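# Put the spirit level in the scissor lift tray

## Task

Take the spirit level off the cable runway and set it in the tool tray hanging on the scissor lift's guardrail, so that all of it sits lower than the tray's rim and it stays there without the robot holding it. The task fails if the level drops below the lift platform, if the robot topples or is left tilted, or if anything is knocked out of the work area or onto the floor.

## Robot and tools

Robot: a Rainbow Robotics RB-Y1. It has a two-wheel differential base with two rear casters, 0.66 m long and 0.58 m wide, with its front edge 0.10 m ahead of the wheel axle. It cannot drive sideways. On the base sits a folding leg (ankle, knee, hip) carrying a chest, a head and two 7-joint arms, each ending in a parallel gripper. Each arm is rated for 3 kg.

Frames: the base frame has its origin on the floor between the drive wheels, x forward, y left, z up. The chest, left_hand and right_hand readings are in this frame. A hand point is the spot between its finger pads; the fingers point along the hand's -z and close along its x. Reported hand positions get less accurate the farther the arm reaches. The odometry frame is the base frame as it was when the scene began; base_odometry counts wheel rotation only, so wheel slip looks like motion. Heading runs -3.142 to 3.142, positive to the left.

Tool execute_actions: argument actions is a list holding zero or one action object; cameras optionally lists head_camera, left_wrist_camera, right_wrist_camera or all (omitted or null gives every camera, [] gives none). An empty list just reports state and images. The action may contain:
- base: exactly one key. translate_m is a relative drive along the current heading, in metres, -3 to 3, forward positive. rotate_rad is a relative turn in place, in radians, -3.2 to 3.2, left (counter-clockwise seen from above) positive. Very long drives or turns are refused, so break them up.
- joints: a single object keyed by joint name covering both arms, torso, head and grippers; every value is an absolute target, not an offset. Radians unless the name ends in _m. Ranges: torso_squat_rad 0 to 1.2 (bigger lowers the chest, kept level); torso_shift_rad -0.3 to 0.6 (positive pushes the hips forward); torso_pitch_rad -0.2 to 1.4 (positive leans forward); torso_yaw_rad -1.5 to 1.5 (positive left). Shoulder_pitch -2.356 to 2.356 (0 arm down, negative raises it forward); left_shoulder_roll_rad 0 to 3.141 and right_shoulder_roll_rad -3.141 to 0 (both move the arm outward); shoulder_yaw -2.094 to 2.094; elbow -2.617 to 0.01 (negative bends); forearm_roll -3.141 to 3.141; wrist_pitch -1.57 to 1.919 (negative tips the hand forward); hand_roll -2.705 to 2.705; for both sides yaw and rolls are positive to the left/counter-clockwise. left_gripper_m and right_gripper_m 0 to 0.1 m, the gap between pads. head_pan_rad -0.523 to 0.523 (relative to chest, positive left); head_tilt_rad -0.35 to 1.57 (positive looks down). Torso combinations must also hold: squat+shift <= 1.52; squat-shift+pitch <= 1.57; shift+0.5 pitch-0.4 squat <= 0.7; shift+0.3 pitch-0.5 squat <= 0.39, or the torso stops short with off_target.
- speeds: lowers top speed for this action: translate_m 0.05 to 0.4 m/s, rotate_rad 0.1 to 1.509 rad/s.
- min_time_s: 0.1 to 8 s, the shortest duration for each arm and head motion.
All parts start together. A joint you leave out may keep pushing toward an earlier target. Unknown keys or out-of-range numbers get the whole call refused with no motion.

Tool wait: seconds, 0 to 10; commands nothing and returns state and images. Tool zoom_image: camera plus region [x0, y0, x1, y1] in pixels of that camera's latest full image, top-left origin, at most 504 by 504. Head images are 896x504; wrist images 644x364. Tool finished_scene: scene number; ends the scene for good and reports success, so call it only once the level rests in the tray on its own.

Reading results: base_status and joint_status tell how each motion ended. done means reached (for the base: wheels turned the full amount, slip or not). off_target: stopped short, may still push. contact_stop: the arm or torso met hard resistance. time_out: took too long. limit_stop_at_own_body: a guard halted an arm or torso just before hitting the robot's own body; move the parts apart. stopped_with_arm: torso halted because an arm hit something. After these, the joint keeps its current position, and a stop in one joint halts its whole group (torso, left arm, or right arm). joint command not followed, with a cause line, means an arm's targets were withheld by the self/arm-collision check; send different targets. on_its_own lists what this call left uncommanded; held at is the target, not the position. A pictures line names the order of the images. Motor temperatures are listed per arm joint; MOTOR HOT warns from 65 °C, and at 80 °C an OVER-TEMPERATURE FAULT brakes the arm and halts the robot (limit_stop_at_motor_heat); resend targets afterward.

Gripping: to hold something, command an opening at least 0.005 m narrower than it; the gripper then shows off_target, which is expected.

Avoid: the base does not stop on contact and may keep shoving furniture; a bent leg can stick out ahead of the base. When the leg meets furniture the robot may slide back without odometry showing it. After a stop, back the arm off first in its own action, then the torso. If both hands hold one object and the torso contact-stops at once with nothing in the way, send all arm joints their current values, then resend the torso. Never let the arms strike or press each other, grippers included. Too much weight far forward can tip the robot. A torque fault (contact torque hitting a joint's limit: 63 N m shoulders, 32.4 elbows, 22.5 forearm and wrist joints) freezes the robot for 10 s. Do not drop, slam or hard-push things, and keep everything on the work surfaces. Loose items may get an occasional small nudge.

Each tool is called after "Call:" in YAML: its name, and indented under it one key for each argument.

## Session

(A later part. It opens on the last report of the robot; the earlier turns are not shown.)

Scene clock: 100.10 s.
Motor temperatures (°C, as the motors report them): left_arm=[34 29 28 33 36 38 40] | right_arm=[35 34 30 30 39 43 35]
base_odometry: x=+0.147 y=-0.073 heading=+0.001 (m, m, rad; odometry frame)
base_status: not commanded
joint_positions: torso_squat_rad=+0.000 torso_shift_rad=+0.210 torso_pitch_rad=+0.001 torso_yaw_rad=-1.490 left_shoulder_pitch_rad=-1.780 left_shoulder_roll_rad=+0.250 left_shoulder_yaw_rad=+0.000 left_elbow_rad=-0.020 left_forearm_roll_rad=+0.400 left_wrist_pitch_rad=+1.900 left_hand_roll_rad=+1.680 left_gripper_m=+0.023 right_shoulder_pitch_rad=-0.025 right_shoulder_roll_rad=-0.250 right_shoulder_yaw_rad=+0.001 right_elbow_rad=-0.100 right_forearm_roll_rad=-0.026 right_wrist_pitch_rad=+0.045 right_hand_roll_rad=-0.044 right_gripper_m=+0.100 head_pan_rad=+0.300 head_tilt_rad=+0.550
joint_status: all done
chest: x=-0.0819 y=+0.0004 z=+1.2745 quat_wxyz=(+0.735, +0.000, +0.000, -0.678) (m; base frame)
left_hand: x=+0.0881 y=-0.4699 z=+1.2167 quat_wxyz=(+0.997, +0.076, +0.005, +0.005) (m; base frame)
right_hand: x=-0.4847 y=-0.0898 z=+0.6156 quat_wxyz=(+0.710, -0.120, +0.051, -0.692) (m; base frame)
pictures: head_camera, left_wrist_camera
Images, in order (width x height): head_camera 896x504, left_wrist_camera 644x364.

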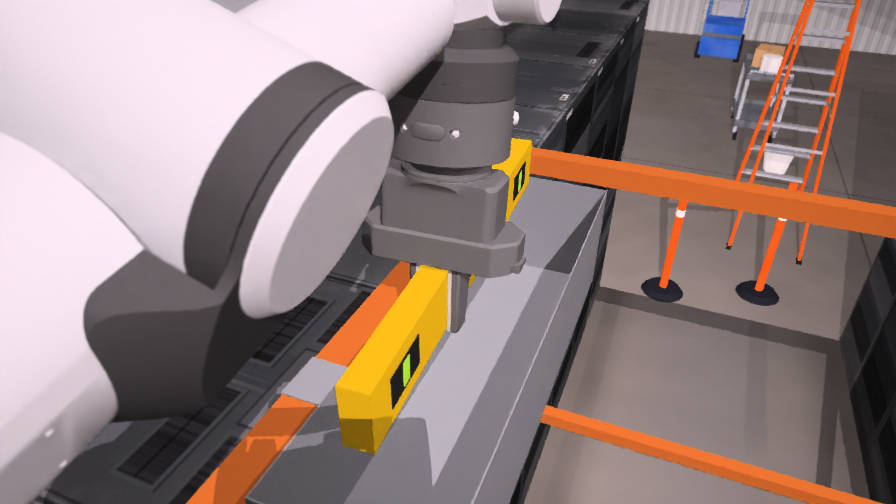

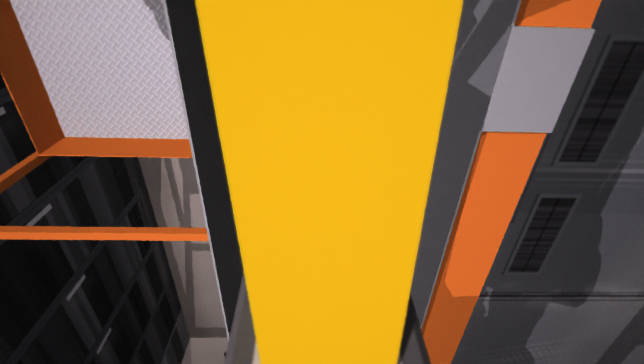

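Call:
execute_actions:
  actions:
    - {"joints":{"torso_squat_rad":0.5,"head_tilt_rad":0.65}}
  cameras: ["head_camera","left_wrist_camera"]

Scene clock: 106.13 s.
Motor temperatures (°C, as the motors report them): left_arm=[34 29 28 33 36 38 40] | right_arm=[35 34 30 30 39 43 35]
base_odometry: x=+0.147 y=-0.073 heading=+0.001 (m, m, rad; odometry frame)
base_status: not commanded
joint_positions: torso_squat_rad=+0.500 torso_shift_rad=+0.210 torso_pitch_rad=+0.000 torso_yaw_rad=-1.490 left_shoulder_pitch_rad=-1.780 left_shoulder_roll_rad=+0.250 left_shoulder_yaw_rad=+0.000 left_elbow_rad=-0.020 left_forearm_roll_rad=+0.400 left_wrist_pitch_rad=+1.900 left_hand_roll_rad=+1.680 left_gripper_m=+0.023 right_shoulder_pitch_rad=-0.025 right_shoulder_roll_rad=-0.250 right_shoulder_yaw_rad=+0.001 right_elbow_rad=-0.100 right_forearm_roll_rad=-0.026 right_wrist_pitch_rad=+0.045 right_hand_roll_rad=-0.044 right_gripper_m=+0.100 head_pan_rad=+0.300 head_tilt_rad=+0.650
joint_status: all done
chest: x=-0.0999 y=+0.0004 z=+1.1907 quat_wxyz=(+0.735, +0.000, +0.000, -0.678) (m; base frame)
left_hand: x=+0.0700 y=-0.4700 z=+1.1330 quat_wxyz=(+0.997, +0.076, +0.005, +0.005) (m; base frame)
right_hand: x=-0.5025 y=-0.0898 z=+0.5316 quat_wxyz=(+0.710, -0.120, +0.051, -0.692) (m; base frame)
pictures: head_camera, left_wrist_camera
Images, in order (width x height): head_camera 896x504, left_wrist_camera 644x364.

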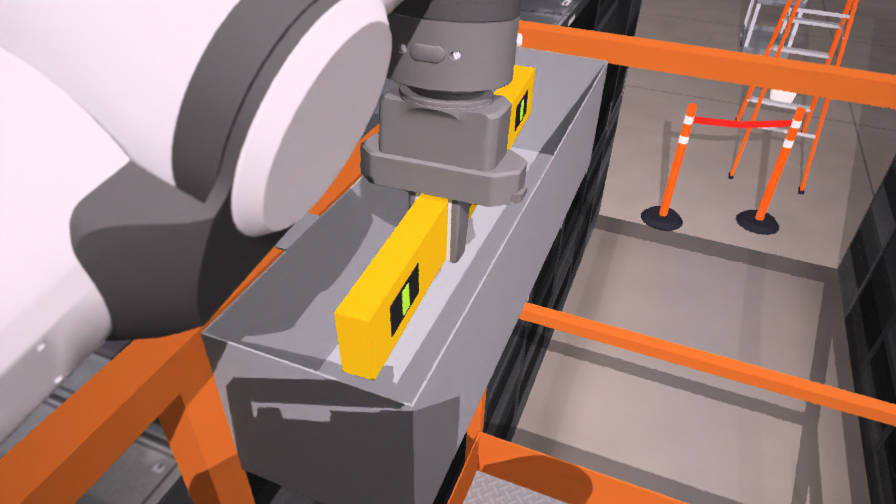

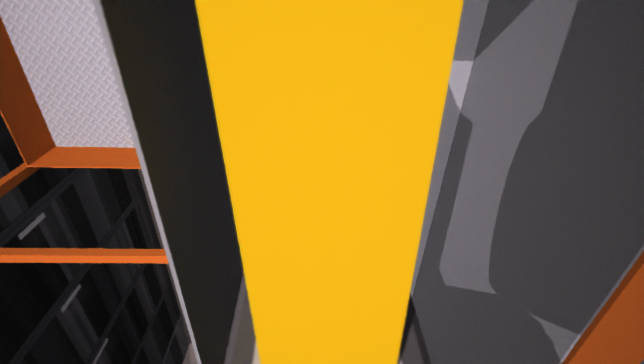

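Call:
execute_actions:
  actions:
    - {"joints":{"torso_squat_rad":0.62,"torso_shift_rad":0.25,"left_wrist_pitch_rad":1.82,"head_tilt_rad":0.8}}
  cameras: ["head_camera","left_wrist_camera"]

Scene clock: 111.97 s.
Motor temperatures (°C, as the motors report them): left_arm=[34 29 28 33 36 38 40] | right_arm=[35 34 30 30 39 43 35]
base_odometry: x=+0.147 y=-0.073 heading=+0.001 (m, m, rad; odometry frame)
base_status: not commanded
joint_positions: torso_squat_rad=+0.620 torso_shift_rad=+0.250 torso_pitch_rad=+0.000 torso_yaw_rad=-1.490 left_shoulder_pitch_rad=-1.780 left_shoulder_roll_rad=+0.250 left_shoulder_yaw_rad=+0.000 left_elbow_rad=-0.020 left_forearm_roll_rad=+0.400 left_wrist_pitch_rad=+1.820 left_hand_roll_rad=+1.680 left_gripper_m=+0.023 right_shoulder_pitch_rad=-0.025 right_shoulder_roll_rad=-0.250 right_shoulder_yaw_rad=+0.001 right_elbow_rad=-0.100 right_forearm_roll_rad=-0.026 right_wrist_pitch_rad=+0.045 right_hand_roll_rad=-0.044 right_gripper_m=+0.100 head_pan_rad=+0.300 head_tilt_rad=+0.800
joint_status: all done
chest: x=-0.0869 y=+0.0003 z=+1.1419 quat_wxyz=(+0.735, +0.000, +0.000, -0.678) (m; base frame)
left_hand: x=+0.0812 y=-0.4882 z=+1.0821 quat_wxyz=(+0.999, +0.036, +0.009, +0.005) (m; base frame)
right_hand: x=-0.4896 y=-0.0898 z=+0.4829 quat_wxyz=(+0.710, -0.120, +0.051, -0.692) (m; base frame)
pictures: head_camera, left_wrist_camera
Images, in order (width x height): head_camera 896x504, left_wrist_camera 644x364.

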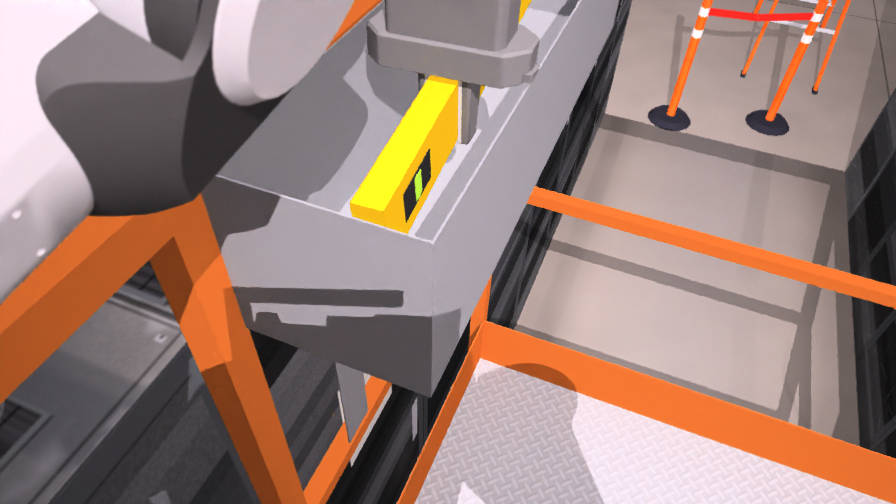

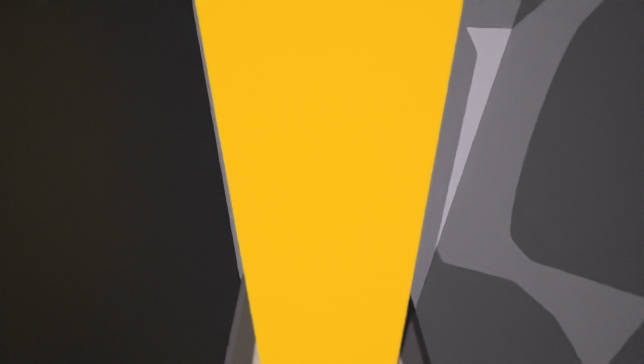

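Call:
execute_actions:
  actions:
    - {"joints":{"torso_squat_rad":0.67,"torso_shift_rad":0.26}}
  cameras: []

Call:
execute_actions:
  actions:
    - {"joints":{"left_gripper_m":0.045}}
  cameras: []

Call:
execute_actions:
  actions:
    - {"joints":{"torso_squat_rad":0.1,"torso_shift_rad":0.21}}
  cameras: ["head_camera","left_wrist_camera"]

Scene clock: 117.60 s.
Motor temperatures (°C, as the motors report them): left_arm=[34 29 28 33 36 38 40] | right_arm=[35 34 30 30 39 43 35]
base_odometry: x=+0.147 y=-0.073 heading=+0.001 (m, m, rad; odometry frame)
base_status: not commanded
joint_positions: torso_squat_rad=+0.646 torso_shift_rad=+0.255 torso_pitch_rad=+0.000 torso_yaw_rad=-1.490 left_shoulder_pitch_rad=-1.786 left_shoulder_roll_rad=+0.254 left_shoulder_yaw_rad=+0.000 left_elbow_rad=-0.023 left_forearm_roll_rad=+0.400 left_wrist_pitch_rad=+1.820 left_hand_roll_rad=+1.680 left_gripper_m=+0.023 right_shoulder_pitch_rad=-0.025 right_shoulder_roll_rad=-0.250 right_shoulder_yaw_rad=+0.001 right_elbow_rad=-0.100 right_forearm_roll_rad=-0.026 right_wrist_pitch_rad=+0.045 right_hand_roll_rad=-0.044 right_gripper_m=+0.100 head_pan_rad=+0.300 head_tilt_rad=+0.800
joint_status: torso_squat_rad contact_stop (moved +0.026 of +0.050); the others done
on_its_own: torso_squat_rad is held at +0.646, not at your +0.670, since a contact_stop
chest: x=-0.0871 y=+0.0009 z=+1.1308 quat_wxyz=(+0.735, +0.000, +0.000, -0.678) (m; base frame)
left_hand: x=+0.0813 y=-0.4893 z=+1.0759 quat_wxyz=(+0.999, +0.030, +0.009, +0.005) (m; base frame)
right_hand: x=-0.4895 y=-0.0902 z=+0.4717 quat_wxyz=(+0.710, -0.120, +0.051, -0.692) (m; base frame)
pictures: none
No camera images: the call's "cameras" was empty. Leave "cameras" out to get every camera's image.

not run: a stop came earlier in this reply.

not run: a stop came earlier in this reply.

Touched down. Release and rise.

Call:
execute_actions:
  actions:
    - {"joints":{"left_gripper_m":0.045}}
  cameras: []

Call:
execute_actions:
  actions:
    - {"joints":{"torso_squat_rad":0.1,"torso_shift_rad":0.21}}
  cameras: ["head_camera","left_wrist_camera"]

Scene clock: 120.97 s.
Motor temperatures (°C, as the motors report them): left_arm=[34 29 28 33 36 38 40] | right_arm=[35 34 30 30 39 43 35]
base_odometry: x=+0.147 y=-0.073 heading=+0.001 (m, m, rad; odometry frame)
base_status: not commanded
joint_positions: torso_squat_rad=+0.646 torso_shift_rad=+0.255 torso_pitch_rad=+0.000 torso_yaw_rad=-1.490 left_shoulder_pitch_rad=-1.786 left_shoulder_roll_rad=+0.254 left_shoulder_yaw_rad=+0.000 left_elbow_rad=-0.023 left_forearm_roll_rad=+0.400 left_wrist_pitch_rad=+1.820 left_hand_roll_rad=+1.680 left_gripper_m=+0.045 right_shoulder_pitch_rad=-0.025 right_shoulder_roll_rad=-0.250 right_shoulder_yaw_rad=+0.001 right_elbow_rad=-0.100 right_forearm_roll_rad=-0.026 right_wrist_pitch_rad=+0.045 right_hand_roll_rad=-0.044 right_gripper_m=+0.100 head_pan_rad=+0.300 head_tilt_rad=+0.800
joint_status: all done
on_its_own: torso_squat_rad is held at +0.646, not at your +0.670, since a contact_stop
chest: x=-0.0871 y=+0.0009 z=+1.1308 quat_wxyz=(+0.735, +0.000, +0.000, -0.678) (m; base frame)
left_hand: x=+0.0813 y=-0.4893 z=+1.0759 quat_wxyz=(+0.999, +0.030, +0.009, +0.005) (m; base frame)
right_hand: x=-0.4895 y=-0.0902 z=+0.4717 quat_wxyz=(+0.710, -0.120, +0.051, -0.692) (m; base frame)
pictures: none
No camera images: the call's "cameras" was empty. Leave "cameras" out to get every camera's image.

Scene clock: 123.57 s.
Motor temperatures (°C, as the motors report them): left_arm=[34 29 28 33 36 38 40] | right_arm=[35 34 30 30 39 43 35]
base_odometry: x=+0.147 y=-0.073 heading=+0.001 (m, m, rad; odometry frame)
base_status: not commanded
joint_positions: torso_squat_rad=+0.100 torso_shift_rad=+0.210 torso_pitch_rad=+0.000 torso_yaw_rad=-1.490 left_shoulder_pitch_rad=-1.780 left_shoulder_roll_rad=+0.250 left_shoulder_yaw_rad=+0.000 left_elbow_rad=-0.020 left_forearm_roll_rad=+0.400 left_wrist_pitch_rad=+1.820 left_hand_roll_rad=+1.680 left_gripper_m=+0.045 right_shoulder_pitch_rad=-0.025 right_shoulder_roll_rad=-0.250 right_shoulder_yaw_rad=+0.001 right_elbow_rad=-0.100 right_forearm_roll_rad=-0.026 right_wrist_pitch_rad=+0.045 right_hand_roll_rad=-0.044 right_gripper_m=+0.100 head_pan_rad=+0.300 head_tilt_rad=+0.800
joint_status: all done
chest: x=-0.0827 y=+0.0005 z=+1.2711 quat_wxyz=(+0.735, +0.000, +0.000, -0.678) (m; base frame)
left_hand: x=+0.0856 y=-0.4882 z=+1.2118 quat_wxyz=(+0.999, +0.035, +0.009, +0.005) (m; base frame)
right_hand: x=-0.4853 y=-0.0899 z=+0.6121 quat_wxyz=(+0.710, -0.120, +0.051, -0.692) (m; base frame)
pictures: head_camera, left_wrist_camera
Images, in order (width x height): head_camera 896x504, left_wrist_camera 644x364.

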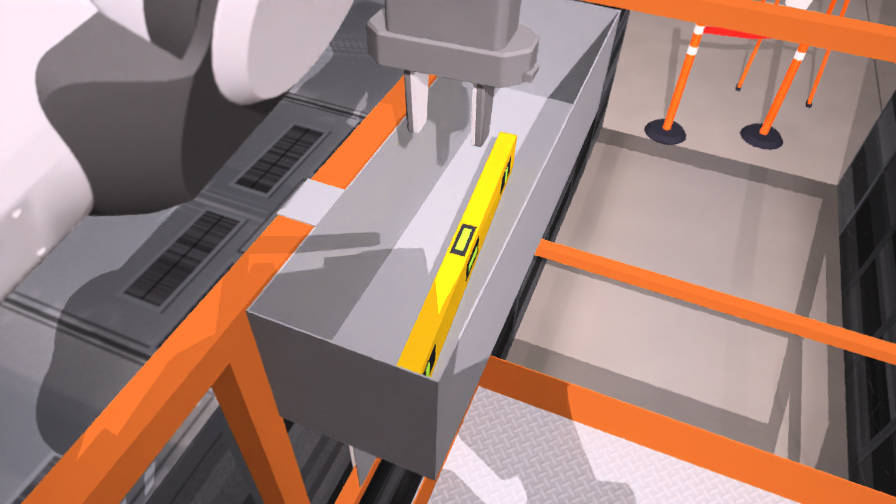

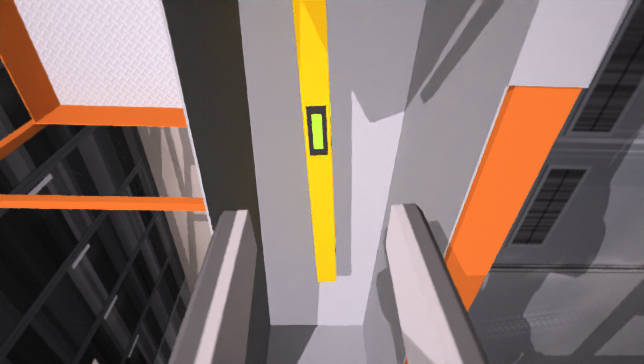

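Call:
finished_scene:
  scene: 2

The scene is finished: the task was done.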